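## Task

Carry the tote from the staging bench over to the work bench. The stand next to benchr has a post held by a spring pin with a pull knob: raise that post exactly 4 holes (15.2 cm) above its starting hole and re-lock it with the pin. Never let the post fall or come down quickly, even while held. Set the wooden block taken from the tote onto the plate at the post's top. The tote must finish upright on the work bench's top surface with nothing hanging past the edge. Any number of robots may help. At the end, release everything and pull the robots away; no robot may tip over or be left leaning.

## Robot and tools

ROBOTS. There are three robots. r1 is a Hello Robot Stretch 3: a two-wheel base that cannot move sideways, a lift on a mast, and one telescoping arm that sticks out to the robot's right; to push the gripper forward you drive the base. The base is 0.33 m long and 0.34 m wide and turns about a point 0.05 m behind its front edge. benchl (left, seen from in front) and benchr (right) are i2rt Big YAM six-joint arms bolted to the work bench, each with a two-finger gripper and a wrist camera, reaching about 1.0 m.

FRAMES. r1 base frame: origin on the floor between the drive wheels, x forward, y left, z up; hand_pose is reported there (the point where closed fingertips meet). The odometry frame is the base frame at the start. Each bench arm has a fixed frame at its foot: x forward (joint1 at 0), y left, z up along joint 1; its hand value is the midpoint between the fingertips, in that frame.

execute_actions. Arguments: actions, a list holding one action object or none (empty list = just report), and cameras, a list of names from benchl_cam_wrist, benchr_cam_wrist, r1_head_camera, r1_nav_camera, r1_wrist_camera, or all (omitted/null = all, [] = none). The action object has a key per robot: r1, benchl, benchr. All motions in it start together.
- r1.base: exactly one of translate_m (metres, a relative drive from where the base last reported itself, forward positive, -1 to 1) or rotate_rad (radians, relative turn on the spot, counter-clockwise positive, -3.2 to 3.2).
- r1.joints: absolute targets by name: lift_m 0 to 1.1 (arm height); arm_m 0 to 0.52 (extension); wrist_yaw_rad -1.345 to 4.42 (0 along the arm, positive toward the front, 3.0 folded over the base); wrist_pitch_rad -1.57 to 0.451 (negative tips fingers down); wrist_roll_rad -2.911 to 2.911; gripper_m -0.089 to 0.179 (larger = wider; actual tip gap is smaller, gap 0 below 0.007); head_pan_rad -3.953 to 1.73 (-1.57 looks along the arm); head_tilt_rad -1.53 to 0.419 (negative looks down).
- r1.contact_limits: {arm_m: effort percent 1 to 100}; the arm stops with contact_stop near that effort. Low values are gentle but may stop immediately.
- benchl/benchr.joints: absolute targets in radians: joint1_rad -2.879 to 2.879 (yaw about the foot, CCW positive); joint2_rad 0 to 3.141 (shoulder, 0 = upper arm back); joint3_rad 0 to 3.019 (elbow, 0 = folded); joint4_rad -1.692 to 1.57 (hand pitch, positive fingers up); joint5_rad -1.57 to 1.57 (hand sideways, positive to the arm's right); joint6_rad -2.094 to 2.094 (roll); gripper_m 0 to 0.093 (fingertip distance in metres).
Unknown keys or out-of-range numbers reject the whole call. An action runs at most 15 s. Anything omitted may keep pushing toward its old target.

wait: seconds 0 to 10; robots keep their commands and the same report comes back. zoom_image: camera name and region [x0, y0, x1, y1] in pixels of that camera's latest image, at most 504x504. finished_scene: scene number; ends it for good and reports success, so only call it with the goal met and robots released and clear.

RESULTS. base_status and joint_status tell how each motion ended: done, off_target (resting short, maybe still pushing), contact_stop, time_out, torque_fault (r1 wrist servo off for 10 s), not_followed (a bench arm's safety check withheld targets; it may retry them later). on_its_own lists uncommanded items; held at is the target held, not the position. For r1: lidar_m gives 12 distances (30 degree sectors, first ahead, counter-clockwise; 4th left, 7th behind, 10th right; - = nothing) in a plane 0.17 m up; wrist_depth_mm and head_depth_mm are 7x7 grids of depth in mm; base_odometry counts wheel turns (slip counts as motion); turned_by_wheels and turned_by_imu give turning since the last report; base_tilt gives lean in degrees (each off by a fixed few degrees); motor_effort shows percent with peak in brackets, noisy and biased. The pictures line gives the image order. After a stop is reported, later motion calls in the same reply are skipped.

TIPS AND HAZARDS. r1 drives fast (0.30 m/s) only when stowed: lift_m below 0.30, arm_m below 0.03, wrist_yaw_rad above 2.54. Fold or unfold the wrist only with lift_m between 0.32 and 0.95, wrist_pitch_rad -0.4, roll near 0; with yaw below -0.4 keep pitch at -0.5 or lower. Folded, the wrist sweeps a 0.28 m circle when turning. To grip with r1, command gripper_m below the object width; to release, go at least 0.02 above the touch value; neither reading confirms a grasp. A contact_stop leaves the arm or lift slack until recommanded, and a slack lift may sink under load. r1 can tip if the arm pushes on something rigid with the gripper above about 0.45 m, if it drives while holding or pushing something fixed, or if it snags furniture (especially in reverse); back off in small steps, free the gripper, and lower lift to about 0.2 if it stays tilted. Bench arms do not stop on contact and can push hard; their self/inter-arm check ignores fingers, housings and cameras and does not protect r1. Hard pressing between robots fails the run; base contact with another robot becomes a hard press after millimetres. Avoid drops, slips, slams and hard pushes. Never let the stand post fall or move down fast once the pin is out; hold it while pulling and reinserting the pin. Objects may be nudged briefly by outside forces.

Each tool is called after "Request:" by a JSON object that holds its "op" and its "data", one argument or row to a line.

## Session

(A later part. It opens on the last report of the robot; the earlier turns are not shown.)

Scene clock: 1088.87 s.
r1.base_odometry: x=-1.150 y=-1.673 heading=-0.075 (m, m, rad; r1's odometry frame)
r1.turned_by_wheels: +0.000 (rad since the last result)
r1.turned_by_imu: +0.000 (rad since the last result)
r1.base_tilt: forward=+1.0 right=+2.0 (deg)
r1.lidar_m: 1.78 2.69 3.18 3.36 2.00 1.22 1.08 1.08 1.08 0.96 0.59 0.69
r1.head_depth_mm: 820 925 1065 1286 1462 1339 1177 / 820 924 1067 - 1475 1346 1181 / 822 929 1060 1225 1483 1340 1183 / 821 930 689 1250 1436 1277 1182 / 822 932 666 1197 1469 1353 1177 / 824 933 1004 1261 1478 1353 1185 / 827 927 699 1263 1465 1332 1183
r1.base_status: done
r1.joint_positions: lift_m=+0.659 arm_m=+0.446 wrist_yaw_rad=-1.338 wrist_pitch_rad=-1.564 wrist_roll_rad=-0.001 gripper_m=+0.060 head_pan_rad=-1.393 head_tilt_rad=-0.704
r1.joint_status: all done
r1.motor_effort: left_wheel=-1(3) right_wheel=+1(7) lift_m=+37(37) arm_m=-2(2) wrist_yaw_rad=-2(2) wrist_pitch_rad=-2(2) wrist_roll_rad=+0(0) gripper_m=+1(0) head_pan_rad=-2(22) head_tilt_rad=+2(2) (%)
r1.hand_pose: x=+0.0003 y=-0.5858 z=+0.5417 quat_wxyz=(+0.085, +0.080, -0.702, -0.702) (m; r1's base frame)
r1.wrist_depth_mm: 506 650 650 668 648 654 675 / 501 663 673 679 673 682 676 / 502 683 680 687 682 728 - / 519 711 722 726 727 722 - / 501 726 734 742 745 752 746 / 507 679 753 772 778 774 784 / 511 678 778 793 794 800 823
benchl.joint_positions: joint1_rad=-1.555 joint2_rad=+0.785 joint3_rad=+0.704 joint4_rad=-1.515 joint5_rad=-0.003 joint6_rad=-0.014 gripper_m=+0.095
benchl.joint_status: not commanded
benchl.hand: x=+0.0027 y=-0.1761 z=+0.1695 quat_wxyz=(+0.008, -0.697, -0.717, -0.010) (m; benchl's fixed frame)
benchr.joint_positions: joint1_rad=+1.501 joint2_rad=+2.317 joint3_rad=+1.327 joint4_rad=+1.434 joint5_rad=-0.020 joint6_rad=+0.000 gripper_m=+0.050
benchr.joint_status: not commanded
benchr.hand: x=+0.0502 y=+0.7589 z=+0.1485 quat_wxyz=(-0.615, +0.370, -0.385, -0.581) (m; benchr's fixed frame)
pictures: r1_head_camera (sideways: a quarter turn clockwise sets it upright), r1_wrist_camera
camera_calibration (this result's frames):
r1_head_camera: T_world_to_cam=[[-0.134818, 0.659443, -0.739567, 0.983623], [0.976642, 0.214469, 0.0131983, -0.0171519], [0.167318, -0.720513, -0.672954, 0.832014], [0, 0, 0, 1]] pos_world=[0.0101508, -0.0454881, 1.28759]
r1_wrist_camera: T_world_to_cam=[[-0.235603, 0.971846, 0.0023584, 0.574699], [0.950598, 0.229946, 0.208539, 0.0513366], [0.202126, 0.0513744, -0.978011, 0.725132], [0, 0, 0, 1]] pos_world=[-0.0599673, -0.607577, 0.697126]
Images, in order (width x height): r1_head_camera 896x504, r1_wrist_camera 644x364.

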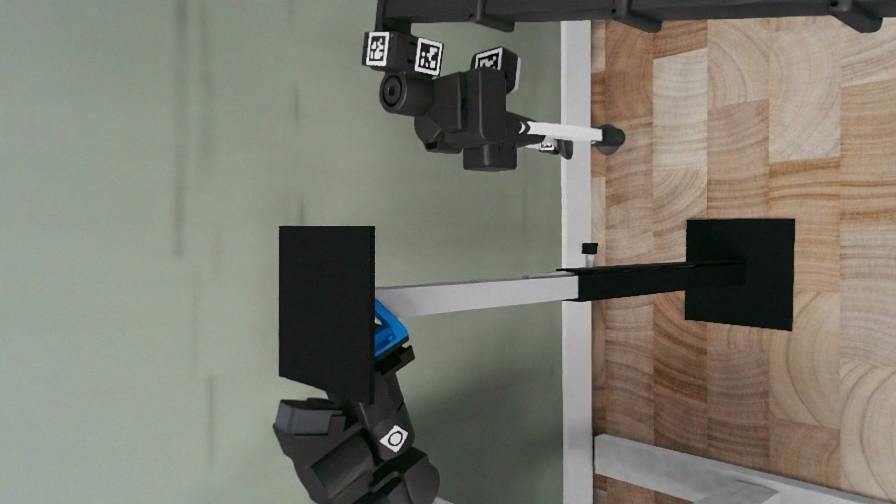

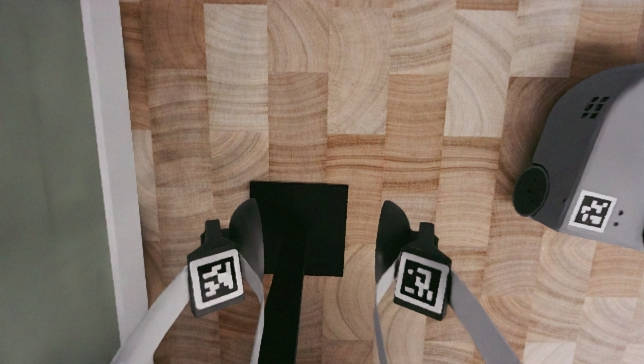

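Request:
{"op": "execute_actions", "data": {
  "actions": [
    {"r1":{"base":{"translate_m":-0.3},"joints":{"wrist_yaw_rad":1.5,"arm_m":0.3}}}
  ],
  "cameras": []
}}

Request:
{"op": "execute_actions", "data": {
  "actions": [
    {"r1":{"base":{"rotate_rad":1.571},"joints":{"wrist_pitch_rad":-0.4,"lift_m":0.375,"head_pan_rad":-2.2,"head_tilt_rad":-0.8}}}
  ],
  "cameras": []
}}

Request:
{"op": "execute_actions", "data": {
  "actions": [
    {"r1":{"joints":{"wrist_yaw_rad":4.42,"arm_m":0.37}}}
  ],
  "cameras": []
}}

Request:
{"op": "execute_actions", "data": {
  "actions": [
    {"r1":{"base":{"translate_m":-0.24},"joints":{"wrist_pitch_rad":0,"wrist_roll_rad":1.57}}}
  ],
  "cameras": ["r1_wrist_camera","r1_head_camera"]
}}

Scene clock: 1135.40 s.
r1.base_odometry: x=-1.449 y=-1.650 heading=-0.075 (m, m, rad; r1's odometry frame)
r1.turned_by_wheels: +0.000 (rad since the last result)
r1.turned_by_imu: +0.002 (rad since the last result)
r1.base_tilt: forward=+1.0 right=+1.9 (deg)
r1.lidar_m: 2.07 2.97 3.54 3.35 1.46 0.89 0.79 0.79 0.95 1.02 0.74 0.95
r1.head_depth_mm: 876 992 1134 1316 1531 1342 1180 / 877 994 1140 1310 - 1342 1176 / 878 990 1138 1336 1533 1337 1184 / 881 994 1136 1336 1522 1348 1180 / 879 991 1141 1344 1539 1344 1181 / 879 995 1144 1347 1543 1316 1189 / 880 997 1147 1307 1089 1324 1185
r1.base_status: done
r1.joint_positions: lift_m=+0.659 arm_m=+0.300 wrist_yaw_rad=+1.498 wrist_pitch_rad=-1.564 wrist_roll_rad=-0.001 gripper_m=+0.060 head_pan_rad=-1.393 head_tilt_rad=-0.704
r1.joint_status: all done
r1.motor_effort: left_wheel=-1(5) right_wheel=+1(4) lift_m=+37(38) arm_m=-2(3) wrist_yaw_rad=+2(3) wrist_pitch_rad=-2(2) wrist_roll_rad=+0(0) gripper_m=+1(0) head_pan_rad=-3(3) head_tilt_rad=+2(2) (%)
r1.hand_pose: x=-0.0438 y=-0.4438 z=+0.5417 quat_wxyz=(+0.707, +0.706, -0.028, -0.024) (m; r1's base frame)
r1.wrist_depth_mm: 657 653 652 662 652 664 656 / 675 670 679 684 684 681 667 / - - 691 715 698 701 705 / - - 724 715 717 721 730 / - - 740 741 745 756 748 / 787 771 780 768 782 786 777 / 805 801 807 809 806 818 791
benchl.joint_positions: joint1_rad=-1.555 joint2_rad=+0.785 joint3_rad=+0.704 joint4_rad=-1.515 joint5_rad=-0.003 joint6_rad=-0.014 gripper_m=+0.095
benchl.joint_status: not commanded
benchl.hand: x=+0.0027 y=-0.1761 z=+0.1695 quat_wxyz=(+0.008, -0.697, -0.717, -0.010) (m; benchl's fixed frame)
benchr.joint_positions: joint1_rad=+1.501 joint2_rad=+2.317 joint3_rad=+1.327 joint4_rad=+1.434 joint5_rad=-0.020 joint6_rad=+0.000 gripper_m=+0.050
benchr.joint_status: not commanded
benchr.hand: x=+0.0502 y=+0.7589 z=+0.1485 quat_wxyz=(-0.615, +0.370, -0.385, -0.581) (m; benchr's fixed frame)
pictures: none
No camera images: the call's "cameras" was empty. Leave "cameras" out to get every camera's image.

Scene clock: 1138.83 s.
r1.base_odometry: x=-1.449 y=-1.650 heading=+1.496 (m, m, rad; r1's odometry frame)
r1.turned_by_wheels: +1.571 (rad since the last result)
r1.turned_by_imu: +1.588 (rad since the last result)
r1.base_tilt: forward=+1.1 right=+1.9 (deg)
r1.lidar_m: 3.72 1.48 0.90 0.79 0.79 0.94 1.02 0.74 0.95 2.07 2.96 3.54
r1.head_depth_mm: 1005 746 1234 1456 1465 1278 1142 / 1080 776 1355 1507 1401 1285 1141 / 1153 869 1546 1692 1478 1290 1169 / 857 1103 1711 1650 1480 1295 1137 / 1389 1149 999 1630 1482 1285 1146 / 1165 1156 944 1739 1528 1272 1151 / 1548 1086 926 1700 1492 1336 1152
r1.base_status: done
r1.joint_positions: lift_m=+0.376 arm_m=+0.300 wrist_yaw_rad=+1.499 wrist_pitch_rad=-0.421 wrist_roll_rad=-0.001 gripper_m=+0.060 head_pan_rad=-2.193 head_tilt_rad=-0.790
r1.joint_status: all done
r1.motor_effort: left_wheel=-2(7) right_wheel=+3(7) lift_m=+12(35) arm_m=-2(2) wrist_yaw_rad=+1(2) wrist_pitch_rad=+6(4) wrist_roll_rad=+0(0) gripper_m=+0(0) head_pan_rad=-2(34) head_tilt_rad=-5(15) (%)
r1.hand_pose: x=+0.2021 y=-0.4615 z=+0.3877 quat_wxyz=(+0.607, +0.579, -0.405, +0.363) (m; r1's base frame)
r1.wrist_depth_mm: - - - - - - - / - - - - - - - / - - - - - - - / 863 854 849 860 860 856 873 / 711 711 745 717 742 718 704 / 607 606 599 611 595 606 633 / 537 538 542 528 535 540 533
benchl.joint_positions: joint1_rad=-1.555 joint2_rad=+0.785 joint3_rad=+0.704 joint4_rad=-1.515 joint5_rad=-0.003 joint6_rad=-0.014 gripper_m=+0.095
benchl.joint_status: not commanded
benchl.hand: x=+0.0027 y=-0.1761 z=+0.1695 quat_wxyz=(+0.008, -0.697, -0.717, -0.010) (m; benchl's fixed frame)
benchr.joint_positions: joint1_rad=+1.501 joint2_rad=+2.317 joint3_rad=+1.327 joint4_rad=+1.434 joint5_rad=-0.020 joint6_rad=+0.000 gripper_m=+0.050
benchr.joint_status: not commanded
benchr.hand: x=+0.0502 y=+0.7589 z=+0.1485 quat_wxyz=(-0.615, +0.370, -0.385, -0.581) (m; benchr's fixed frame)
pictures: none
No camera images: the call's "cameras" was empty. Leave "cameras" out to get every camera's image.

Scene clock: 1141.30 s.
r1.base_odometry: x=-1.449 y=-1.650 heading=+1.496 (m, m, rad; r1's odometry frame)
r1.turned_by_wheels: +0.000 (rad since the last result)
r1.turned_by_imu: +0.000 (rad since the last result)
r1.base_tilt: forward=+1.0 right=+2.0 (deg)
r1.lidar_m: 3.36 1.49 0.90 0.79 0.79 0.94 1.02 0.74 0.95 2.07 2.98 3.51
r1.head_depth_mm: 1007 746 1236 1443 1476 1283 1140 / 1086 777 1357 1507 1398 1281 1146 / 1161 871 1543 1691 1474 1289 1163 / 859 1101 1689 1641 1486 1288 1128 / 1396 1143 1011 1618 1492 1298 1152 / 1161 1150 947 1739 1543 1284 1154 / 1545 1085 920 1691 1519 1288 1159
r1.base_status: not commanded
r1.joint_positions: lift_m=+0.376 arm_m=+0.370 wrist_yaw_rad=+4.418 wrist_pitch_rad=-0.420 wrist_roll_rad=-0.001 gripper_m=+0.060 head_pan_rad=-2.193 head_tilt_rad=-0.790
r1.joint_status: all done
r1.motor_effort: left_wheel=-3(3) right_wheel=+3(3) lift_m=+12(12) arm_m=+3(3) wrist_yaw_rad=+2(2) wrist_pitch_rad=+5(6) wrist_roll_rad=+0(0) gripper_m=+0(0) head_pan_rad=-3(3) head_tilt_rad=-5(5) (%)
r1.hand_pose: x=-0.2358 y=-0.4495 z=+0.3878 quat_wxyz=(-0.293, +0.467, +0.530, +0.644) (m; r1's base frame)
r1.wrist_depth_mm: 602 666 761 869 - - - / 653 707 810 939 - - - / 695 777 874 - - - - / 724 816 839 851 852 888 878 / 704 721 707 727 738 726 733 / 614 614 583 615 601 621 608 / 525 531 531 539 537 540 550
benchl.joint_positions: joint1_rad=-1.555 joint2_rad=+0.785 joint3_rad=+0.704 joint4_rad=-1.515 joint5_rad=-0.003 joint6_rad=-0.014 gripper_m=+0.095
benchl.joint_status: not commanded
benchl.hand: x=+0.0027 y=-0.1761 z=+0.1695 quat_wxyz=(+0.008, -0.697, -0.717, -0.010) (m; benchl's fixed frame)
benchr.joint_positions: joint1_rad=+1.501 joint2_rad=+2.317 joint3_rad=+1.327 joint4_rad=+1.434 joint5_rad=-0.020 joint6_rad=+0.000 gripper_m=+0.050
benchr.joint_status: not commanded
benchr.hand: x=+0.0502 y=+0.7589 z=+0.1485 quat_wxyz=(-0.615, +0.370, -0.385, -0.581) (m; benchr's fixed frame)
pictures: none
No camera images: the call's "cameras" was empty. Leave "cameras" out to get every camera's image.

Scene clock: 1144.87 s.
r1.base_odometry: x=-1.467 y=-1.890 heading=+1.496 (m, m, rad; r1's odometry frame)
r1.turned_by_wheels: +0.000 (rad since the last result)
r1.turned_by_imu: +0.001 (rad since the last result)
r1.base_tilt: forward=+1.1 right=+1.9 (deg)
r1.lidar_m: 3.58 1.38 0.84 0.74 0.74 0.88 0.79 0.79 0.58 0.87 3.01 3.59
r1.head_depth_mm: 769 855 962 1107 1301 1282 1148 / 829 933 1063 1233 1413 1289 1146 / 901 984 1152 1408 1483 1293 1167 / 983 1066 636 1580 1174 1280 1130 / 1093 783 1476 1696 1509 1298 1151 / 1111 796 978 1319 1454 1289 1145 / 1351 1138 922 1657 1520 1273 1155
r1.base_status: done
r1.joint_positions: lift_m=+0.376 arm_m=+0.370 wrist_yaw_rad=+4.422 wrist_pitch_rad=-0.024 wrist_roll_rad=+1.566 gripper_m=+0.060 head_pan_rad=-2.193 head_tilt_rad=-0.790
r1.joint_status: all done
r1.motor_effort: left_wheel=-3(8) right_wheel=+3(5) lift_m=+12(12) arm_m=+2(3) wrist_yaw_rad=-2(7) wrist_pitch_rad=+7(52) wrist_roll_rad=+2(41) gripper_m=+0(1) head_pan_rad=-3(3) head_tilt_rad=-4(5) (%)
r1.hand_pose: x=-0.2663 y=-0.4416 z=+0.4838 quat_wxyz=(+0.008, +0.802, +0.597, +0.010) (m; r1's base frame)
r1.wrist_depth_mm: 722 718 711 731 734 750 597 / 685 687 693 698 703 700 612 / 636 646 658 666 659 670 596 / 619 614 616 619 637 641 603 / 590 586 608 612 617 604 588 / 568 569 223 223 222 228 244 / 220 219 222 218 219 221 222
benchl.joint_positions: joint1_rad=-1.555 joint2_rad=+0.785 joint3_rad=+0.704 joint4_rad=-1.515 joint5_rad=-0.003 joint6_rad=-0.014 gripper_m=+0.095
benchl.joint_status: not commanded
benchl.hand: x=+0.0027 y=-0.1761 z=+0.1695 quat_wxyz=(+0.008, -0.697, -0.717, -0.010) (m; benchl's fixed frame)
benchr.joint_positions: joint1_rad=+1.501 joint2_rad=+2.317 joint3_rad=+1.327 joint4_rad=+1.434 joint5_rad=-0.020 joint6_rad=+0.000 gripper_m=+0.050
benchr.joint_status: not commanded
benchr.hand: x=+0.0502 y=+0.7589 z=+0.1485 quat_wxyz=(-0.615, +0.370, -0.385, -0.581) (m; benchr's fixed frame)
pictures: r1_head_camera (sideways: a quarter turn clockwise sets it upright), r1_wrist_camera
ARM HIT: r1's arm struck itself hard.
camera_calibration (this result's frames):
r1_head_camera: T_world_to_cam=[[0.414833, 0.605815, -0.678898, 0.901206], [0.833483, -0.5523, 0.0164453, -0.0205042], [-0.364992, -0.572672, -0.734049, 0.914721], [0, 0, 0, 1]] pos_world=[-0.0228936, -0.0334533, 1.28361]
r1_wrist_camera: T_world_to_cam=[[0.0280124, 0.00187471, -0.999606, 0.49856], [-0.0738956, -0.997258, -0.00394112, -0.428292], [-0.996872, 0.0739769, -0.0277971, -0.0540232], [0, 0, 0, 1]] pos_world=[-0.099469, -0.424056, 0.495174]
Images, in order (width x height): r1_head_camera 896x504, r1_wrist_camera 644x364.

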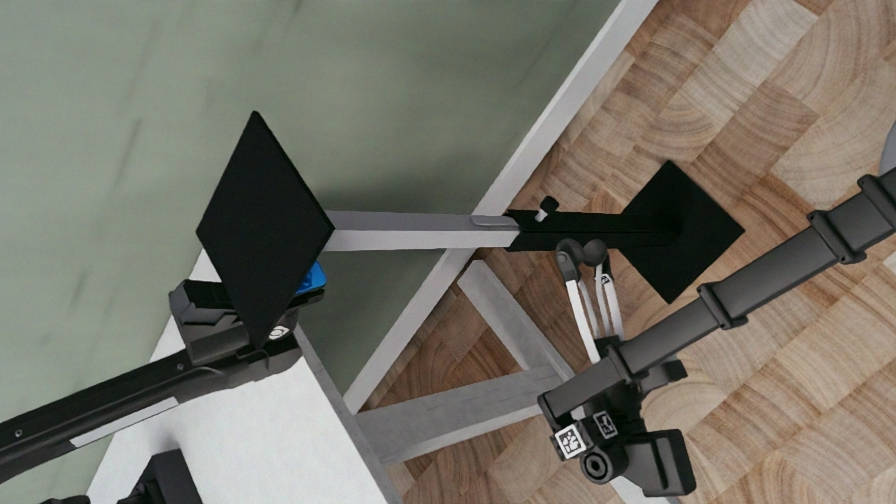

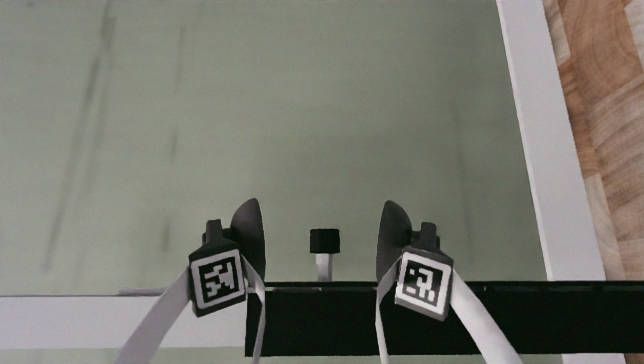

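Request:
{"op": "execute_actions", "data": {
  "actions": [
    {"r1":{"base":{"translate_m":-0.085},"joints":{"arm_m":0.376}}}
  ],
  "cameras": ["r1_wrist_camera","r1_head_camera"]
}}

Scene clock: 1154.63 s.
r1.base_odometry: x=-1.473 y=-1.974 heading=+1.496 (m, m, rad; r1's odometry frame)
r1.turned_by_wheels: +0.000 (rad since the last result)
r1.turned_by_imu: +0.001 (rad since the last result)
r1.base_tilt: forward=+1.1 right=+2.0 (deg)
r1.lidar_m: 3.65 1.35 0.81 0.72 0.72 0.80 0.70 0.71 0.53 0.86 3.03 3.59
r1.head_depth_mm: 686 765 859 986 1169 1265 1140 / 740 829 947 1098 1322 1293 1145 / 803 911 1050 1247 1414 1289 1165 / 878 987 635 1412 1417 1258 1129 / 973 1079 600 1587 1490 1289 1150 / 1080 1148 761 1730 1502 1292 1150 / 1134 750 921 1171 1487 1285 1158
r1.base_status: done
r1.joint_positions: lift_m=+0.376 arm_m=+0.376 wrist_yaw_rad=+4.422 wrist_pitch_rad=-0.024 wrist_roll_rad=+1.566 gripper_m=+0.060 head_pan_rad=-2.193 head_tilt_rad=-0.790
r1.joint_status: all done
r1.motor_effort: left_wheel=-3(7) right_wheel=+3(3) lift_m=+12(12) arm_m=+3(2) wrist_yaw_rad=-2(2) wrist_pitch_rad=+7(7) wrist_roll_rad=+2(2) gripper_m=+0(1) head_pan_rad=-2(4) head_tilt_rad=-4(5) (%)
r1.hand_pose: x=-0.2663 y=-0.4475 z=+0.4838 quat_wxyz=(+0.008, +0.802, +0.597, +0.010) (m; r1's base frame)
r1.wrist_depth_mm: 608 624 624 627 635 628 600 / 576 597 599 598 600 597 579 / 551 557 567 569 578 586 555 / 524 537 537 543 551 554 541 / 508 509 523 521 530 530 518 / 496 496 480 494 503 507 504 / 141 140 139 138 139 140 140
benchl.joint_positions: joint1_rad=-1.555 joint2_rad=+0.785 joint3_rad=+0.704 joint4_rad=-1.515 joint5_rad=-0.003 joint6_rad=-0.014 gripper_m=+0.095
benchl.joint_status: not commanded
benchl.hand: x=+0.0027 y=-0.1761 z=+0.1695 quat_wxyz=(+0.008, -0.697, -0.717, -0.010) (m; benchl's fixed frame)
benchr.joint_positions: joint1_rad=+1.501 joint2_rad=+2.317 joint3_rad=+1.327 joint4_rad=+1.434 joint5_rad=-0.020 joint6_rad=+0.000 gripper_m=+0.050
benchr.joint_status: not commanded
benchr.hand: x=+0.0502 y=+0.7589 z=+0.1485 quat_wxyz=(-0.615, +0.370, -0.385, -0.581) (m; benchr's fixed frame)
pictures: r1_head_camera (sideways: a quarter turn clockwise sets it upright), r1_wrist_camera
camera_calibration (this result's frames):
r1_head_camera: T_world_to_cam=[[0.414833, 0.605815, -0.678898, 0.901206], [0.833483, -0.5523, 0.0164453, -0.0205042], [-0.364992, -0.572672, -0.734049, 0.914721], [0, 0, 0, 1]] pos_world=[-0.0228936, -0.0334533, 1.28361]
r1_wrist_camera: T_world_to_cam=[[0.0279258, 0.00170492, -0.999609, 0.498483], [-0.0741666, -0.997239, -0.00377285, -0.434292], [-0.996855, 0.074243, -0.0277223, -0.0534825], [0, 0, 0, 1]] pos_world=[-0.0994448, -0.429972, 0.495166]
Images, in order (width x height): r1_head_camera 896x504, r1_wrist_camera 644x364.

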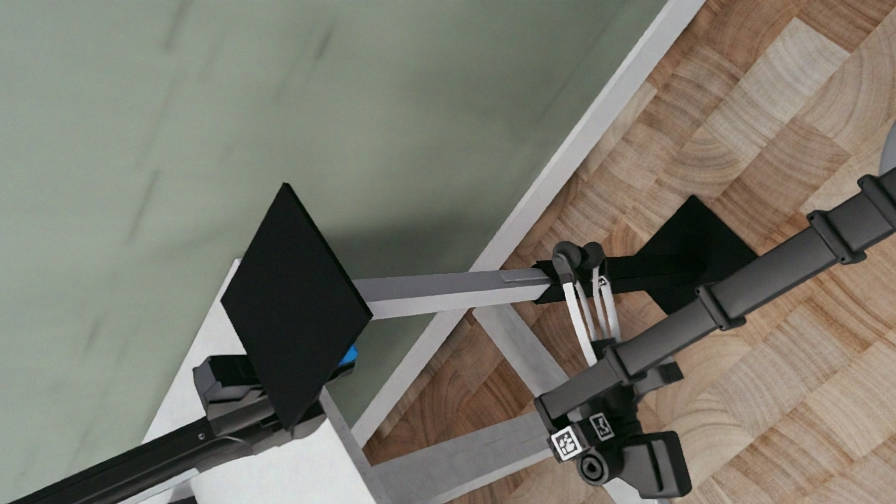

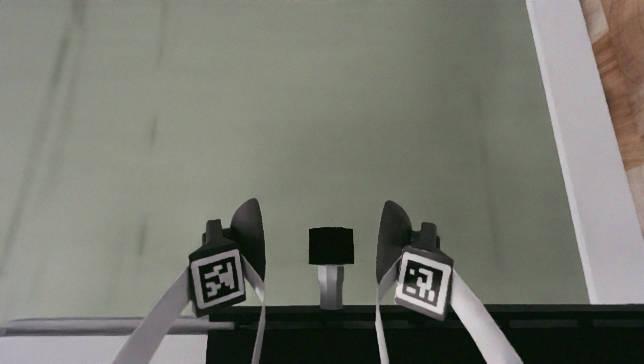

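Request:
{"op": "execute_actions", "data": {
  "actions": [
    {"r1":{"joints":{"arm_m":0.386,"lift_m":0.371}}}
  ],
  "cameras": []
}}

Request:
{"op": "execute_actions", "data": {
  "actions": [
    {"r1":{"joints":{"gripper_m":-0.06}}}
  ],
  "cameras": ["r1_wrist_camera"]
}}

Request:
{"op": "execute_actions", "data": {
  "actions": [
    {"r1":{"joints":{"arm_m":0.37},"contact_limits":{"arm_m":30}}}
  ],
  "cameras": ["r1_wrist_camera"]
}}

Scene clock: 1162.07 s.
r1.base_odometry: x=-1.473 y=-1.974 heading=+1.496 (m, m, rad; r1's odometry frame)
r1.turned_by_wheels: +0.000 (rad since the last result)
r1.turned_by_imu: +0.001 (rad since the last result)
r1.base_tilt: forward=+1.0 right=+1.9 (deg)
r1.lidar_m: 3.66 1.35 0.81 0.72 0.72 0.80 0.70 0.70 0.53 0.86 3.03 3.59
r1.head_depth_mm: 687 761 859 987 1157 1260 1146 / 741 832 951 1104 1314 1288 1140 / 803 913 1046 1249 1409 1290 1166 / 875 988 636 1403 1431 1256 1136 / 967 1078 601 1591 1494 1297 1143 / 1079 1152 762 1744 1512 1292 1160 / 1132 753 924 1165 1486 1271 1156
r1.base_status: not commanded
r1.joint_positions: lift_m=+0.372 arm_m=+0.386 wrist_yaw_rad=+4.411 wrist_pitch_rad=-0.023 wrist_roll_rad=+1.566 gripper_m=+0.060 head_pan_rad=-2.193 head_tilt_rad=-0.790
r1.joint_status: all done
r1.motor_effort: left_wheel=-4(4) right_wheel=+4(4) lift_m=+12(10) arm_m=+4(3) wrist_yaw_rad=+8(8) wrist_pitch_rad=+6(6) wrist_roll_rad=+1(1) gripper_m=+1(0) head_pan_rad=-3(3) head_tilt_rad=-4(4) (%)
r1.hand_pose: x=-0.2655 y=-0.4548 z=+0.4801 quat_wxyz=(+0.008, +0.805, +0.593, +0.009) (m; r1's base frame)
r1.wrist_depth_mm: 628 618 639 633 639 632 593 / 580 582 591 603 605 607 594 / 561 557 563 565 575 573 554 / 535 540 542 551 544 540 547 / 503 510 517 513 529 530 524 / 487 492 153 162 - 505 502 / 139 139 137 137 137 138 140
benchl.joint_positions: joint1_rad=-1.555 joint2_rad=+0.785 joint3_rad=+0.704 joint4_rad=-1.515 joint5_rad=-0.003 joint6_rad=-0.014 gripper_m=+0.095
benchl.joint_status: not commanded
benchl.hand: x=+0.0027 y=-0.1761 z=+0.1695 quat_wxyz=(+0.008, -0.697, -0.717, -0.010) (m; benchl's fixed frame)
benchr.joint_positions: joint1_rad=+1.501 joint2_rad=+2.317 joint3_rad=+1.327 joint4_rad=+1.434 joint5_rad=-0.020 joint6_rad=+0.000 gripper_m=+0.050
benchr.joint_status: not commanded
benchr.hand: x=+0.0502 y=+0.7589 z=+0.1485 quat_wxyz=(-0.615, +0.370, -0.385, -0.581) (m; benchr's fixed frame)
pictures: none
No camera images: the call's "cameras" was empty. Leave "cameras" out to get every camera's image.

Scene clock: 1163.73 s.
r1.base_odometry: x=-1.473 y=-1.974 heading=+1.496 (m, m, rad; r1's odometry frame)
r1.turned_by_wheels: +0.000 (rad since the last result)
r1.turned_by_imu: +0.000 (rad since the last result)
r1.base_tilt: forward=+1.0 right=+1.9 (deg)
r1.lidar_m: 3.65 1.36 0.82 0.72 0.72 0.79 0.70 0.70 0.53 0.86 3.03 3.60
r1.head_depth_mm: 688 762 857 987 1154 1266 1146 / 738 827 946 1101 1328 1279 1139 / 805 910 1057 1250 1417 1292 1164 / 879 990 634 1405 1429 1258 1132 / 970 1078 602 1596 1498 1295 1153 / 1087 1150 762 1734 1504 1288 1155 / 1133 752 922 1161 1493 1284 1155
r1.base_status: not commanded
r1.joint_positions: lift_m=+0.372 arm_m=+0.386 wrist_yaw_rad=+4.411 wrist_pitch_rad=-0.024 wrist_roll_rad=+1.566 gripper_m=-0.059 head_pan_rad=-2.193 head_tilt_rad=-0.790
r1.joint_status: all done
r1.motor_effort: left_wheel=-2(4) right_wheel=+4(4) lift_m=+12(12) arm_m=+4(4) wrist_yaw_rad=+8(8) wrist_pitch_rad=+7(7) wrist_roll_rad=+1(1) gripper_m=-26(100) head_pan_rad=-3(2) head_tilt_rad=-4(4) (%)
r1.hand_pose: x=-0.2655 y=-0.4549 z=+0.4798 quat_wxyz=(+0.009, +0.805, +0.593, +0.010) (m; r1's base frame)
r1.wrist_depth_mm: 620 626 627 631 625 630 599 / 585 591 589 607 600 606 590 / 558 565 566 572 582 577 573 / 534 531 536 552 554 543 543 / 509 511 515 159 523 532 518 / 480 486 503 155 501 501 499 / 138 140 135 137 138 138 140
benchl.joint_positions: joint1_rad=-1.555 joint2_rad=+0.785 joint3_rad=+0.704 joint4_rad=-1.515 joint5_rad=-0.003 joint6_rad=-0.014 gripper_m=+0.095
benchl.joint_status: not commanded
benchl.hand: x=+0.0027 y=-0.1761 z=+0.1695 quat_wxyz=(+0.008, -0.697, -0.717, -0.010) (m; benchl's fixed frame)
benchr.joint_positions: joint1_rad=+1.501 joint2_rad=+2.317 joint3_rad=+1.327 joint4_rad=+1.434 joint5_rad=-0.020 joint6_rad=+0.000 gripper_m=+0.050
benchr.joint_status: not commanded
benchr.hand: x=+0.0502 y=+0.7589 z=+0.1485 quat_wxyz=(-0.615, +0.370, -0.385, -0.581) (m; benchr's fixed frame)
pictures: r1_wrist_camera
camera_calibration (this result's frames):
r1_wrist_camera: T_world_to_cam=[[0.0281522, 0.0011827, -0.999603, 0.494228], [-0.084468, -0.99642, -0.00355783, -0.444091], [-0.996028, 0.0845346, -0.0279515, -0.0472605], [0, 0, 0, 1]] pos_world=[-0.0984979, -0.43909, 0.491131]
Images, in order (width x height): r1_wrist_camera 644x364.

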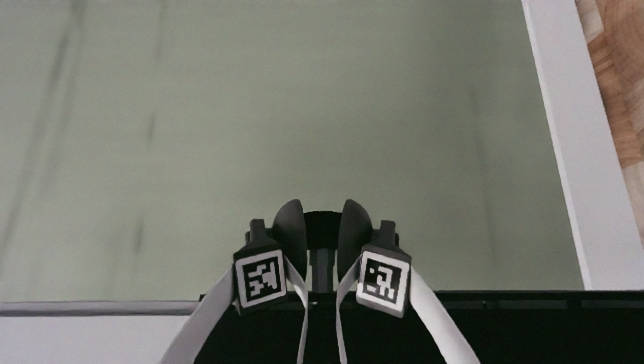

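Scene clock: 1164.70 s.
r1.base_odometry: x=-1.473 y=-1.974 heading=+1.497 (m, m, rad; r1's odometry frame)
r1.turned_by_wheels: +0.001 (rad since the last result)
r1.turned_by_imu: +0.002 (rad since the last result)
r1.base_tilt: forward=+1.1 right=+1.9 (deg)
r1.lidar_m: 3.66 1.35 0.81 0.72 0.72 0.80 0.70 0.70 0.53 0.86 3.05 3.60
r1.head_depth_mm: 687 763 860 983 1154 1276 1142 / 740 829 947 1107 1328 1287 1145 / 806 912 1048 1247 1426 1293 1168 / 881 990 636 1402 1419 1257 1126 / 977 1084 600 1590 1486 1301 1152 / 1086 1150 763 1736 1496 1296 1153 / 1146 751 920 1165 1493 1265 1157
r1.base_status: not commanded
r1.joint_positions: lift_m=+0.372 arm_m=+0.371 wrist_yaw_rad=+4.426 wrist_pitch_rad=-0.025 wrist_roll_rad=+1.566 gripper_m=-0.056 head_pan_rad=-2.193 head_tilt_rad=-0.790
r1.joint_status: all done
r1.motor_effort: left_wheel=+12(12) right_wheel=-15(15) lift_m=+12(12) arm_m=-10(9) wrist_yaw_rad=-6(8) wrist_pitch_rad=+7(7) wrist_roll_rad=+1(1) gripper_m=-25(27) head_pan_rad=-3(3) head_tilt_rad=-5(4) (%)
r1.contact_limits: arm_m 30 (drawing in: default 20, maximum 33; extending or still: default 28, maximum 46)
r1.hand_pose: x=-0.2665 y=-0.4437 z=+0.4796 quat_wxyz=(+0.009, +0.801, +0.599, +0.010) (m; r1's base frame)
r1.wrist_depth_mm: 603 607 624 630 632 641 596 / 579 594 596 595 599 604 584 / 559 561 559 571 570 575 565 / 530 533 545 546 548 553 542 / 518 508 520 160 518 526 523 / 488 488 501 490 504 505 498 / 148 147 138 139 140 141 142
benchl.joint_positions: joint1_rad=-1.555 joint2_rad=+0.785 joint3_rad=+0.704 joint4_rad=-1.515 joint5_rad=-0.003 joint6_rad=-0.014 gripper_m=+0.095
benchl.joint_status: not commanded
benchl.hand: x=+0.0027 y=-0.1761 z=+0.1695 quat_wxyz=(+0.008, -0.697, -0.717, -0.010) (m; benchl's fixed frame)
benchr.joint_positions: joint1_rad=+1.501 joint2_rad=+2.317 joint3_rad=+1.327 joint4_rad=+1.434 joint5_rad=-0.020 joint6_rad=+0.000 gripper_m=+0.050
benchr.joint_status: not commanded
benchr.hand: x=+0.0502 y=+0.7589 z=+0.1485 quat_wxyz=(-0.615, +0.370, -0.385, -0.581) (m; benchr's fixed frame)
pictures: r1_wrist_camera
camera_calibration (this result's frames):
r1_wrist_camera: T_world_to_cam=[[0.028615, 0.0014279, -0.999589, 0.49434], [-0.0702507, -0.997523, -0.003436, -0.429838], [-0.997119, 0.0703202, -0.0284438, -0.0556039], [0, 0, 0, 1]] pos_world=[-0.0997856, -0.425569, 0.491079]
Images, in order (width x height): r1_wrist_camera 644x364.

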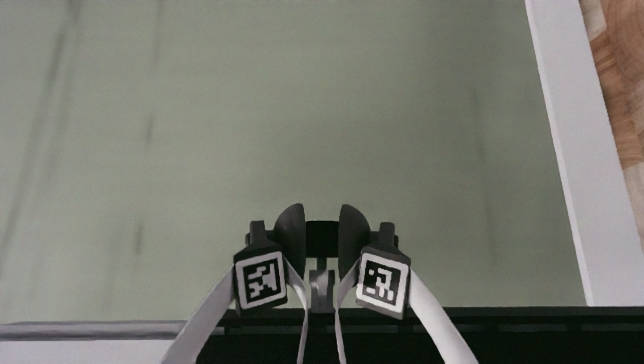

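Request:
{"op": "execute_actions", "data": {
  "actions": [
    {"r1":{"joints":{"arm_m":0.36,"gripper_m":-0.055},"contact_limits":{"arm_m":30}}}
  ],
  "cameras": ["r1_wrist_camera"]
}}

Scene clock: 1169.37 s.
r1.base_odometry: x=-1.473 y=-1.974 heading=+1.497 (m, m, rad; r1's odometry frame)
r1.turned_by_wheels: +0.000 (rad since the last result)
r1.turned_by_imu: +0.001 (rad since the last result)
r1.base_tilt: forward=+1.1 right=+1.9 (deg)
r1.lidar_m: 3.65 1.35 0.81 0.72 0.72 0.80 0.70 0.70 0.53 0.86 3.03 3.62
r1.head_depth_mm: 686 765 863 987 1154 1263 1145 / 741 831 949 1112 1323 1283 1150 / 803 914 1052 1258 1420 1288 1161 / 881 994 636 1399 1423 1259 1136 / 972 1084 601 1599 1473 1296 1154 / 1087 1156 765 1734 1501 1274 1153 / 1147 751 919 1167 1481 1282 1159
r1.base_status: not commanded
r1.joint_positions: lift_m=+0.372 arm_m=+0.361 wrist_yaw_rad=+4.426 wrist_pitch_rad=-0.026 wrist_roll_rad=+1.566 gripper_m=-0.054 head_pan_rad=-2.193 head_tilt_rad=-0.790
r1.joint_status: all done
r1.on_its_own: right_wheel is at rest, and its effort (-23) is outside its rest range (-18 to +18)
r1.motor_effort: left_wheel=+16(15) right_wheel=-23(23) lift_m=+12(12) arm_m=-10(10) wrist_yaw_rad=-5(6) wrist_pitch_rad=+7(7) wrist_roll_rad=+1(1) gripper_m=-24(80) head_pan_rad=-3(3) head_tilt_rad=-4(5) (%)
r1.contact_limits: arm_m 30 (drawing in: default 20, maximum 33; extending or still: default 28, maximum 46)
r1.hand_pose: x=-0.2665 y=-0.4337 z=+0.4793 quat_wxyz=(+0.009, +0.801, +0.599, +0.010) (m; r1's base frame)
r1.wrist_depth_mm: 608 611 620 628 634 639 584 / 589 586 604 591 599 609 583 / 556 564 574 574 568 575 566 / 531 535 544 548 550 557 545 / 511 525 521 527 538 527 531 / 491 492 505 161 504 508 502 / 477 481 151 150 149 155 156
benchl.joint_positions: joint1_rad=-1.555 joint2_rad=+0.785 joint3_rad=+0.704 joint4_rad=-1.515 joint5_rad=-0.003 joint6_rad=-0.014 gripper_m=+0.095
benchl.joint_status: not commanded
benchl.hand: x=+0.0027 y=-0.1761 z=+0.1695 quat_wxyz=(+0.008, -0.697, -0.717, -0.010) (m; benchl's fixed frame)
benchr.joint_positions: joint1_rad=+1.501 joint2_rad=+2.317 joint3_rad=+1.327 joint4_rad=+1.434 joint5_rad=-0.020 joint6_rad=+0.000 gripper_m=+0.050
benchr.joint_status: not commanded
benchr.hand: x=+0.0502 y=+0.7589 z=+0.1485 quat_wxyz=(-0.615, +0.370, -0.385, -0.581) (m; benchr's fixed frame)
pictures: r1_wrist_camera
camera_calibration (this result's frames):
r1_wrist_camera: T_world_to_cam=[[0.0299122, 0.00100052, -0.999552, 0.494118], [-0.0703774, -0.997516, -0.00310457, -0.420005], [-0.997072, 0.0704387, -0.0297675, -0.0555721], [0, 0, 0, 1]] pos_world=[-0.0997484, -0.415542, 0.490939]
Images, in order (width x height): r1_wrist_camera 644x364.

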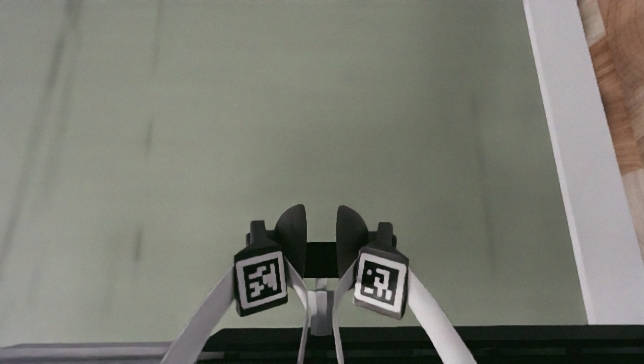

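Request:
{"op": "execute_actions", "data": {
  "actions": [
    {"benchr":{"joints":{"joint2_rad":2.17}}}
  ],
  "cameras": ["r1_wrist_camera"]
}}

Scene clock: 1175.13 s.
r1.base_odometry: x=-1.473 y=-1.974 heading=+1.497 (m, m, rad; r1's odometry frame)
r1.turned_by_wheels: +0.000 (rad since the last result)
r1.turned_by_imu: +0.001 (rad since the last result)
r1.base_tilt: forward=+1.2 right=+1.9 (deg)
r1.lidar_m: 3.64 1.35 0.81 0.72 0.72 0.80 0.70 0.70 0.53 0.86 3.04 3.60
r1.head_depth_mm: 690 763 858 986 1155 1263 1143 / 741 830 945 1103 1318 1289 1146 / 802 916 1054 1255 1420 1291 1169 / 881 967 1111 1413 1414 1259 1135 / 970 1056 581 1607 1479 1292 1148 / 1087 727 919 1735 1508 1268 1159 / 1135 745 922 1164 1478 1273 1157
r1.base_status: not commanded
r1.joint_positions: lift_m=+0.372 arm_m=+0.361 wrist_yaw_rad=+4.426 wrist_pitch_rad=-0.026 wrist_roll_rad=+1.566 gripper_m=-0.042 head_pan_rad=-2.193 head_tilt_rad=-0.790
r1.joint_status: not commanded
r1.on_its_own: gripper_m is held at -0.043, not at your -0.055, by its stall guard, which is not easing now; right_wheel is at rest, and its effort (-23) is outside its rest range (-18 to +18)
r1.motor_effort: left_wheel=+16(16) right_wheel=-23(23) lift_m=+12(12) arm_m=-10(10) wrist_yaw_rad=-5(5) wrist_pitch_rad=+7(7) wrist_roll_rad=+1(1) gripper_m=-20(20) head_pan_rad=-2(2) head_tilt_rad=-4(4) (%)
r1.hand_pose: x=-0.2665 y=-0.4337 z=+0.4793 quat_wxyz=(+0.009, +0.801, +0.599, +0.010) (m; r1's base frame)
r1.wrist_depth_mm: 603 626 616 634 625 630 589 / 582 588 592 594 601 600 582 / 545 558 575 568 565 591 561 / 527 538 544 547 544 555 542 / 509 518 521 519 532 530 526 / 492 492 502 161 511 505 496 / 475 479 151 150 148 156 157
benchl.joint_positions: joint1_rad=-1.555 joint2_rad=+0.785 joint3_rad=+0.704 joint4_rad=-1.515 joint5_rad=-0.003 joint6_rad=-0.014 gripper_m=+0.095
benchl.joint_status: not commanded
benchl.hand: x=+0.0027 y=-0.1761 z=+0.1695 quat_wxyz=(+0.008, -0.697, -0.717, -0.010) (m; benchl's fixed frame)
benchr.joint_positions: joint1_rad=+1.501 joint2_rad=+2.272 joint3_rad=+1.325 joint4_rad=+1.429 joint5_rad=-0.020 joint6_rad=+0.000 gripper_m=+0.050
benchr.joint_status: all done
benchr.hand: x=+0.0502 y=+0.7576 z=+0.1799 quat_wxyz=(-0.622, +0.359, -0.373, -0.587) (m; benchr's fixed frame)
pictures: r1_wrist_camera
camera_calibration (this result's frames):
r1_wrist_camera: T_world_to_cam=[[0.0299122, 0.00100044, -0.999552, 0.494118], [-0.0703763, -0.997516, -0.00310446, -0.420005], [-0.997072, 0.0704377, -0.0297675, -0.0555726], [0, 0, 0, 1]] pos_world=[-0.0997485, -0.415542, 0.490939]
Images, in order (width x height): r1_wrist_camera 644x364.

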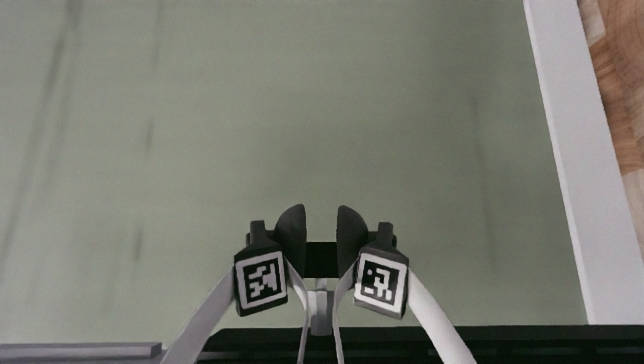

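Request:
{"op": "execute_actions", "data": {
  "actions": [
    {"benchr":{"joints":{"joint2_rad":2.09}}}
  ],
  "cameras": []
}}

Request:
{"op": "execute_actions", "data": {
  "actions": [
    {"benchr":{"joints":{"joint2_rad":2.025}}}
  ],
  "cameras": ["r1_wrist_camera","r1_head_camera"]
}}

Scene clock: 1181.40 s.
r1.base_odometry: x=-1.473 y=-1.974 heading=+1.497 (m, m, rad; r1's odometry frame)
r1.turned_by_wheels: +0.000 (rad since the last result)
r1.turned_by_imu: +0.001 (rad since the last result)
r1.base_tilt: forward=+1.1 right=+1.9 (deg)
r1.lidar_m: 3.65 1.35 0.81 0.72 0.72 0.80 0.70 0.71 0.53 0.86 3.05 3.59
r1.head_depth_mm: 686 765 861 989 1156 1258 1145 / 740 832 947 1099 1318 1279 1146 / 802 893 1056 1251 1428 1295 1164 / 880 556 1160 1410 1416 1268 1137 / 974 538 662 1602 1482 1293 1145 / 1085 559 975 1742 1518 1275 1150 / 1083 734 950 1162 1473 1287 1161
r1.base_status: not commanded
r1.joint_positions: lift_m=+0.372 arm_m=+0.361 wrist_yaw_rad=+4.426 wrist_pitch_rad=-0.026 wrist_roll_rad=+1.566 gripper_m=-0.042 head_pan_rad=-2.193 head_tilt_rad=-0.790
r1.joint_status: not commanded
r1.on_its_own: gripper_m is held at -0.043, not at your -0.055, by its stall guard, which is not easing now; right_wheel is at rest, and its effort (-23) is outside its rest range (-18 to +18)
r1.motor_effort: left_wheel=+16(16) right_wheel=-23(24) lift_m=+12(12) arm_m=-10(9) wrist_yaw_rad=-5(5) wrist_pitch_rad=+7(7) wrist_roll_rad=+1(1) gripper_m=-20(20) head_pan_rad=-3(2) head_tilt_rad=-4(4) (%)
r1.hand_pose: x=-0.2665 y=-0.4337 z=+0.4793 quat_wxyz=(+0.009, +0.801, +0.599, +0.010) (m; r1's base frame)
r1.wrist_depth_mm: 616 617 627 631 616 633 592 / 581 583 591 598 607 609 593 / 557 567 560 576 569 577 570 / 539 539 535 546 550 554 540 / 518 510 515 522 525 539 530 / 493 490 501 161 510 509 504 / 473 471 151 150 148 156 156
benchl.joint_positions: joint1_rad=-1.555 joint2_rad=+0.785 joint3_rad=+0.704 joint4_rad=-1.515 joint5_rad=-0.003 joint6_rad=-0.014 gripper_m=+0.095
benchl.joint_status: not commanded
benchl.hand: x=+0.0027 y=-0.1761 z=+0.1695 quat_wxyz=(+0.008, -0.697, -0.717, -0.010) (m; benchl's fixed frame)
benchr.joint_positions: joint1_rad=+1.501 joint2_rad=+2.183 joint3_rad=+1.322 joint4_rad=+1.422 joint5_rad=-0.020 joint6_rad=+0.000 gripper_m=+0.050
benchr.joint_status: all done
benchr.hand: x=+0.0497 y=+0.7506 z=+0.2425 quat_wxyz=(-0.637, +0.336, -0.348, -0.600) (m; benchr's fixed frame)
pictures: none
No camera images: the call's "cameras" was empty. Leave "cameras" out to get every camera's image.

Scene clock: 1182.30 s.
r1.base_odometry: x=-1.473 y=-1.974 heading=+1.497 (m, m, rad; r1's odometry frame)
r1.turned_by_wheels: +0.000 (rad since the last result)
r1.turned_by_imu: +0.000 (rad since the last result)
r1.base_tilt: forward=+1.1 right=+2.0 (deg)
r1.lidar_m: 3.66 1.35 0.81 0.72 0.72 0.80 0.70 0.70 0.53 0.86 3.03 3.60
r1.head_depth_mm: 685 760 861 990 1165 1264 1141 / 741 835 949 1108 1326 1284 1154 / 804 912 1057 1260 1406 1290 1166 / 850 994 1163 1400 1413 1259 1131 / 913 510 685 1606 1485 1300 1145 / 1042 554 1001 1740 1507 1279 1153 / 689 724 948 1165 1481 1280 1157
r1.base_status: not commanded
r1.joint_positions: lift_m=+0.372 arm_m=+0.361 wrist_yaw_rad=+4.426 wrist_pitch_rad=-0.026 wrist_roll_rad=+1.566 gripper_m=-0.042 head_pan_rad=-2.193 head_tilt_rad=-0.790
r1.joint_status: not commanded
r1.on_its_own: gripper_m is held at -0.043, not at your -0.055, by its stall guard, which is not easing now; right_wheel is at rest, and its effort (-23) is outside its rest range (-18 to +18)
r1.motor_effort: left_wheel=+15(15) right_wheel=-23(23) lift_m=+12(12) arm_m=-10(9) wrist_yaw_rad=-5(5) wrist_pitch_rad=+7(7) wrist_roll_rad=+1(1) gripper_m=-21(21) head_pan_rad=-3(2) head_tilt_rad=-5(4) (%)
r1.hand_pose: x=-0.2665 y=-0.4337 z=+0.4793 quat_wxyz=(+0.009, +0.801, +0.599, +0.010) (m; r1's base frame)
r1.wrist_depth_mm: 616 616 630 629 634 640 591 / 590 582 596 600 600 605 587 / 552 561 568 568 576 584 555 / 538 540 547 543 554 556 539 / 511 513 519 519 527 531 525 / 491 490 490 161 509 511 502 / 476 478 151 149 149 155 156
benchl.joint_positions: joint1_rad=-1.555 joint2_rad=+0.785 joint3_rad=+0.704 joint4_rad=-1.515 joint5_rad=-0.003 joint6_rad=-0.014 gripper_m=+0.095
benchl.joint_status: not commanded
benchl.hand: x=+0.0027 y=-0.1761 z=+0.1695 quat_wxyz=(+0.008, -0.697, -0.717, -0.010) (m; benchl's fixed frame)
benchr.joint_positions: joint1_rad=+1.501 joint2_rad=+2.128 joint3_rad=+1.322 joint4_rad=+1.422 joint5_rad=-0.020 joint6_rad=+0.000 gripper_m=+0.050
benchr.joint_status: all done
benchr.hand: x=+0.0492 y=+0.7434 z=+0.2824 quat_wxyz=(-0.646, +0.320, -0.330, -0.609) (m; benchr's fixed frame)
pictures: r1_head_camera (sideways: a quarter turn clockwise sets it upright), r1_wrist_camera
camera_calibration (this result's frames):
r1_head_camera: T_world_to_cam=[[0.414833, 0.605815, -0.678898, 0.901206], [0.833483, -0.5523, 0.0164453, -0.0205042], [-0.364993, -0.572672, -0.734048, 0.914721], [0, 0, 0, 1]] pos_world=[-0.0228936, -0.0334533, 1.28361]
r1_wrist_camera: T_world_to_cam=[[0.0299123, 0.00100042, -0.999552, 0.494118], [-0.0703764, -0.997516, -0.00310444, -0.420005], [-0.997072, 0.0704378, -0.0297675, -0.0555725], [0, 0, 0, 1]] pos_world=[-0.0997485, -0.415542, 0.490939]
Images, in order (width x height): r1_head_camera 896x504, r1_wrist_camera 644x364.

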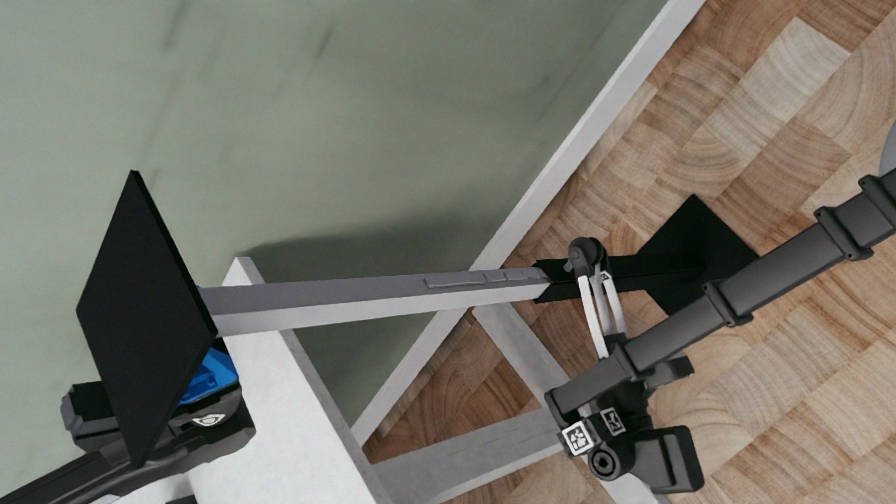

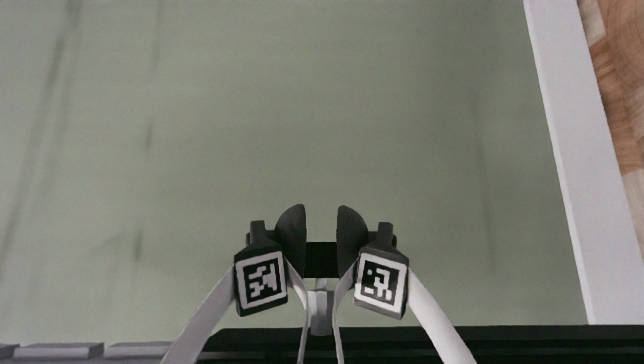

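Release knob, then creep up.

Request:
{"op": "execute_actions", "data": {
  "actions": [
    {"r1":{"joints":{"gripper_m":0.06}}}
  ],
  "cameras": ["r1_wrist_camera"]
}}

Request:
{"op": "execute_actions", "data": {
  "actions": [
    {"benchr":{"joints":{"joint2_rad":2.003}}}
  ],
  "cameras": ["r1_wrist_camera"]
}}

Scene clock: 1188.90 s.
r1.base_odometry: x=-1.473 y=-1.974 heading=+1.496 (m, m, rad; r1's odometry frame)
r1.turned_by_wheels: -0.001 (rad since the last result)
r1.turned_by_imu: -0.001 (rad since the last result)
r1.base_tilt: forward=+1.1 right=+1.9 (deg)
r1.lidar_m: 3.66 1.35 0.81 0.72 0.72 0.80 0.70 0.70 0.53 0.86 3.02 3.60
r1.head_depth_mm: 686 765 862 984 1158 1267 1141 / 739 833 948 1103 1319 1289 1148 / 803 908 1052 1257 1423 1282 1168 / 847 987 1159 1397 1408 1251 1135 / 915 512 674 1593 1485 1297 1151 / 1038 554 1004 1746 1491 1273 1161 / 691 719 951 1163 1472 1280 1157
r1.base_status: not commanded
r1.joint_positions: lift_m=+0.372 arm_m=+0.360 wrist_yaw_rad=+4.422 wrist_pitch_rad=-0.024 wrist_roll_rad=+1.566 gripper_m=+0.060 head_pan_rad=-2.193 head_tilt_rad=-0.790
r1.joint_status: all done
r1.motor_effort: left_wheel=-2(16) right_wheel=+2(24) lift_m=+12(12) arm_m=-2(10) wrist_yaw_rad=-2(5) wrist_pitch_rad=+7(7) wrist_roll_rad=+1(1) gripper_m=+1(80) head_pan_rad=-4(3) head_tilt_rad=-5(5) (%)
r1.hand_pose: x=-0.2663 y=-0.4321 z=+0.4798 quat_wxyz=(+0.008, +0.802, +0.597, +0.010) (m; r1's base frame)
r1.wrist_depth_mm: 615 616 625 640 632 629 600 / 585 580 590 608 603 605 590 / 556 572 583 586 584 588 571 / 537 542 538 544 556 554 545 / 516 509 529 525 531 527 524 / 486 498 493 497 494 515 499 / 472 477 475 172 172 170 169
benchl.joint_positions: joint1_rad=-1.555 joint2_rad=+0.785 joint3_rad=+0.704 joint4_rad=-1.515 joint5_rad=-0.003 joint6_rad=-0.014 gripper_m=+0.095
benchl.joint_status: not commanded
benchl.hand: x=+0.0027 y=-0.1761 z=+0.1695 quat_wxyz=(+0.008, -0.697, -0.717, -0.010) (m; benchl's fixed frame)
benchr.joint_positions: joint1_rad=+1.501 joint2_rad=+2.128 joint3_rad=+1.322 joint4_rad=+1.422 joint5_rad=-0.020 joint6_rad=+0.000 gripper_m=+0.050
benchr.joint_status: not commanded
benchr.hand: x=+0.0492 y=+0.7434 z=+0.2824 quat_wxyz=(-0.646, +0.320, -0.330, -0.609) (m; benchr's fixed frame)
pictures: r1_wrist_camera
camera_calibration (this result's frames):
r1_wrist_camera: T_world_to_cam=[[0.0280733, 0.00145342, -0.999605, 0.494334], [-0.0736232, -0.99728, -0.00351769, -0.419], [-0.996891, 0.0736928, -0.0278899, -0.0549351], [0, 0, 0, 1]] pos_world=[-0.0994899, -0.41453, 0.491133]
Images, in order (width x height): r1_wrist_camera 644x364.

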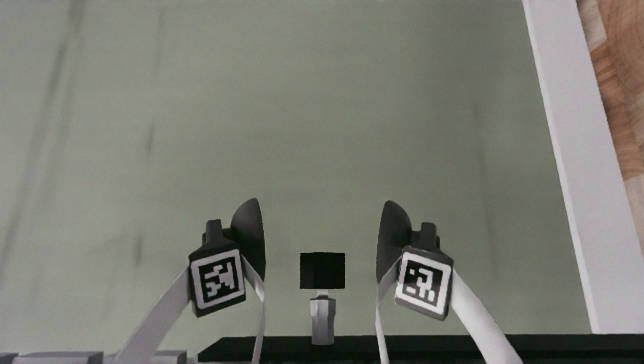

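Scene clock: 1189.37 s.
r1.base_odometry: x=-1.473 y=-1.974 heading=+1.496 (m, m, rad; r1's odometry frame)
r1.turned_by_wheels: +0.000 (rad since the last result)
r1.turned_by_imu: +0.000 (rad since the last result)
r1.base_tilt: forward=+1.0 right=+1.9 (deg)
r1.lidar_m: 3.64 1.35 0.81 0.72 0.72 0.80 0.70 0.70 0.53 0.86 3.03 3.60
r1.head_depth_mm: 686 762 859 989 1162 1263 1143 / 744 833 947 1096 1330 1288 1144 / 803 910 1054 1245 1418 1289 1160 / 849 989 1166 1403 1415 1251 1129 / 914 510 675 1600 1477 1298 1152 / 1032 555 1009 1736 1514 1274 1158 / 688 718 950 1163 1469 1269 1156
r1.base_status: not commanded
r1.joint_positions: lift_m=+0.372 arm_m=+0.360 wrist_yaw_rad=+4.422 wrist_pitch_rad=-0.024 wrist_roll_rad=+1.566 gripper_m=+0.060 head_pan_rad=-2.193 head_tilt_rad=-0.790
r1.joint_status: not commanded
r1.motor_effort: left_wheel=-1(1) right_wheel=+2(2) lift_m=+12(12) arm_m=-2(2) wrist_yaw_rad=-2(3) wrist_pitch_rad=+7(7) wrist_roll_rad=+1(1) gripper_m=+0(1) head_pan_rad=-3(2) head_tilt_rad=-4(4) (%)
r1.hand_pose: x=-0.2663 y=-0.4321 z=+0.4798 quat_wxyz=(+0.008, +0.802, +0.597, +0.010) (m; r1's base frame)
r1.wrist_depth_mm: 616 625 641 630 638 632 595 / 585 592 598 600 604 618 582 / 561 560 565 571 588 584 559 / 536 539 539 540 546 555 544 / 513 517 522 520 530 534 524 / 490 491 494 497 495 501 501 / 472 481 473 171 171 169 169
benchl.joint_positions: joint1_rad=-1.555 joint2_rad=+0.785 joint3_rad=+0.704 joint4_rad=-1.515 joint5_rad=-0.003 joint6_rad=-0.014 gripper_m=+0.095
benchl.joint_status: not commanded
benchl.hand: x=+0.0027 y=-0.1761 z=+0.1695 quat_wxyz=(+0.008, -0.697, -0.717, -0.010) (m; benchl's fixed frame)
benchr.joint_positions: joint1_rad=+1.501 joint2_rad=+2.127 joint3_rad=+1.322 joint4_rad=+1.422 joint5_rad=-0.020 joint6_rad=+0.000 gripper_m=+0.050
benchr.joint_status: all done
benchr.hand: x=+0.0492 y=+0.7432 z=+0.2833 quat_wxyz=(-0.647, +0.319, -0.330, -0.609) (m; benchr's fixed frame)
pictures: r1_wrist_camera
camera_calibration (this result's frames):
r1_wrist_camera: T_world_to_cam=[[0.0280701, 0.00145427, -0.999605, 0.494334], [-0.0736264, -0.99728, -0.00351841, -0.418999], [-0.996891, 0.073696, -0.0278867, -0.0549351], [0, 0, 0, 1]] pos_world=[-0.0994897, -0.41453, 0.491133]
Images, in order (width x height): r1_wrist_camera 644x364.

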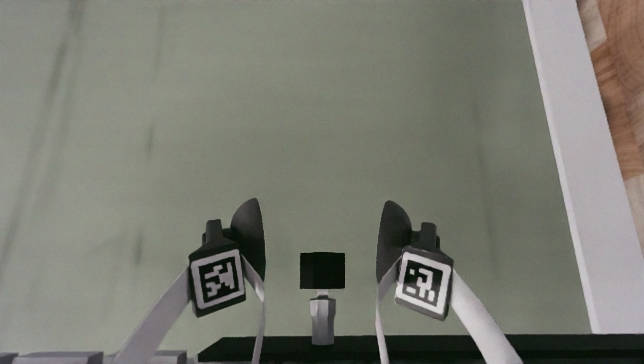

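Request:
{"op": "execute_actions", "data": {
  "actions": [
    {"benchr":{"joints":{"joint2_rad":1.985}}}
  ],
  "cameras": ["r1_wrist_camera"]
}}

Scene clock: 1192.30 s.
r1.base_odometry: x=-1.473 y=-1.974 heading=+1.496 (m, m, rad; r1's odometry frame)
r1.turned_by_wheels: +0.000 (rad since the last result)
r1.turned_by_imu: +0.001 (rad since the last result)
r1.base_tilt: forward=+1.0 right=+1.9 (deg)
r1.lidar_m: 3.65 1.35 0.82 0.72 0.72 0.80 0.70 0.71 0.53 0.86 3.05 3.60
r1.head_depth_mm: 684 763 859 989 1153 1258 1151 / 740 832 948 1104 1324 1285 1143 / 805 910 1052 1255 1410 1291 1177 / 846 985 1168 1405 1422 1251 1129 / 914 511 678 1598 1493 1298 1150 / 1035 555 1006 1731 1502 1281 1159 / 686 720 952 1161 1480 1271 1154
r1.base_status: not commanded
r1.joint_positions: lift_m=+0.372 arm_m=+0.360 wrist_yaw_rad=+4.422 wrist_pitch_rad=-0.024 wrist_roll_rad=+1.566 gripper_m=+0.060 head_pan_rad=-2.193 head_tilt_rad=-0.790
r1.joint_status: not commanded
r1.motor_effort: left_wheel=-2(2) right_wheel=+2(2) lift_m=+12(12) arm_m=-2(2) wrist_yaw_rad=-3(2) wrist_pitch_rad=+7(7) wrist_roll_rad=+1(1) gripper_m=+1(0) head_pan_rad=-2(2) head_tilt_rad=-5(4) (%)
r1.hand_pose: x=-0.2663 y=-0.4321 z=+0.4798 quat_wxyz=(+0.008, +0.802, +0.597, +0.010) (m; r1's base frame)
r1.wrist_depth_mm: 618 630 623 626 644 635 601 / 589 594 604 594 609 611 593 / 563 556 571 567 581 584 567 / 521 542 544 548 555 550 540 / 511 517 528 526 528 529 527 / 486 492 501 502 501 512 507 / 468 470 478 171 170 170 169
benchl.joint_positions: joint1_rad=-1.555 joint2_rad=+0.785 joint3_rad=+0.704 joint4_rad=-1.515 joint5_rad=-0.003 joint6_rad=-0.014 gripper_m=+0.095
benchl.joint_status: not commanded
benchl.hand: x=+0.0027 y=-0.1761 z=+0.1695 quat_wxyz=(+0.008, -0.697, -0.717, -0.010) (m; benchl's fixed frame)
benchr.joint_positions: joint1_rad=+1.501 joint2_rad=+2.123 joint3_rad=+1.319 joint4_rad=+1.421 joint5_rad=-0.020 joint6_rad=+0.000 gripper_m=+0.050
benchr.joint_status: all done
benchr.hand: x=+0.0491 y=+0.7425 z=+0.2838 quat_wxyz=(-0.646, +0.320, -0.330, -0.609) (m; benchr's fixed frame)
pictures: r1_wrist_camera
camera_calibration (this result's frames):
r1_wrist_camera: T_world_to_cam=[[0.0280651, 0.00145552, -0.999605, 0.494335], [-0.0736354, -0.997279, -0.00351953, -0.418998], [-0.99689, 0.0737051, -0.0278815, -0.0549331], [0, 0, 0, 1]] pos_world=[-0.0994889, -0.414529, 0.491134]
Images, in order (width x height): r1_wrist_camera 644x364.

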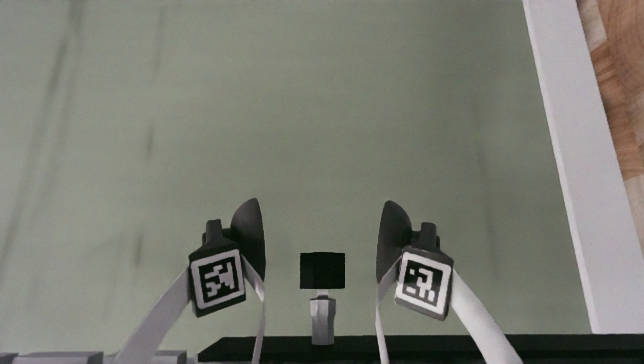

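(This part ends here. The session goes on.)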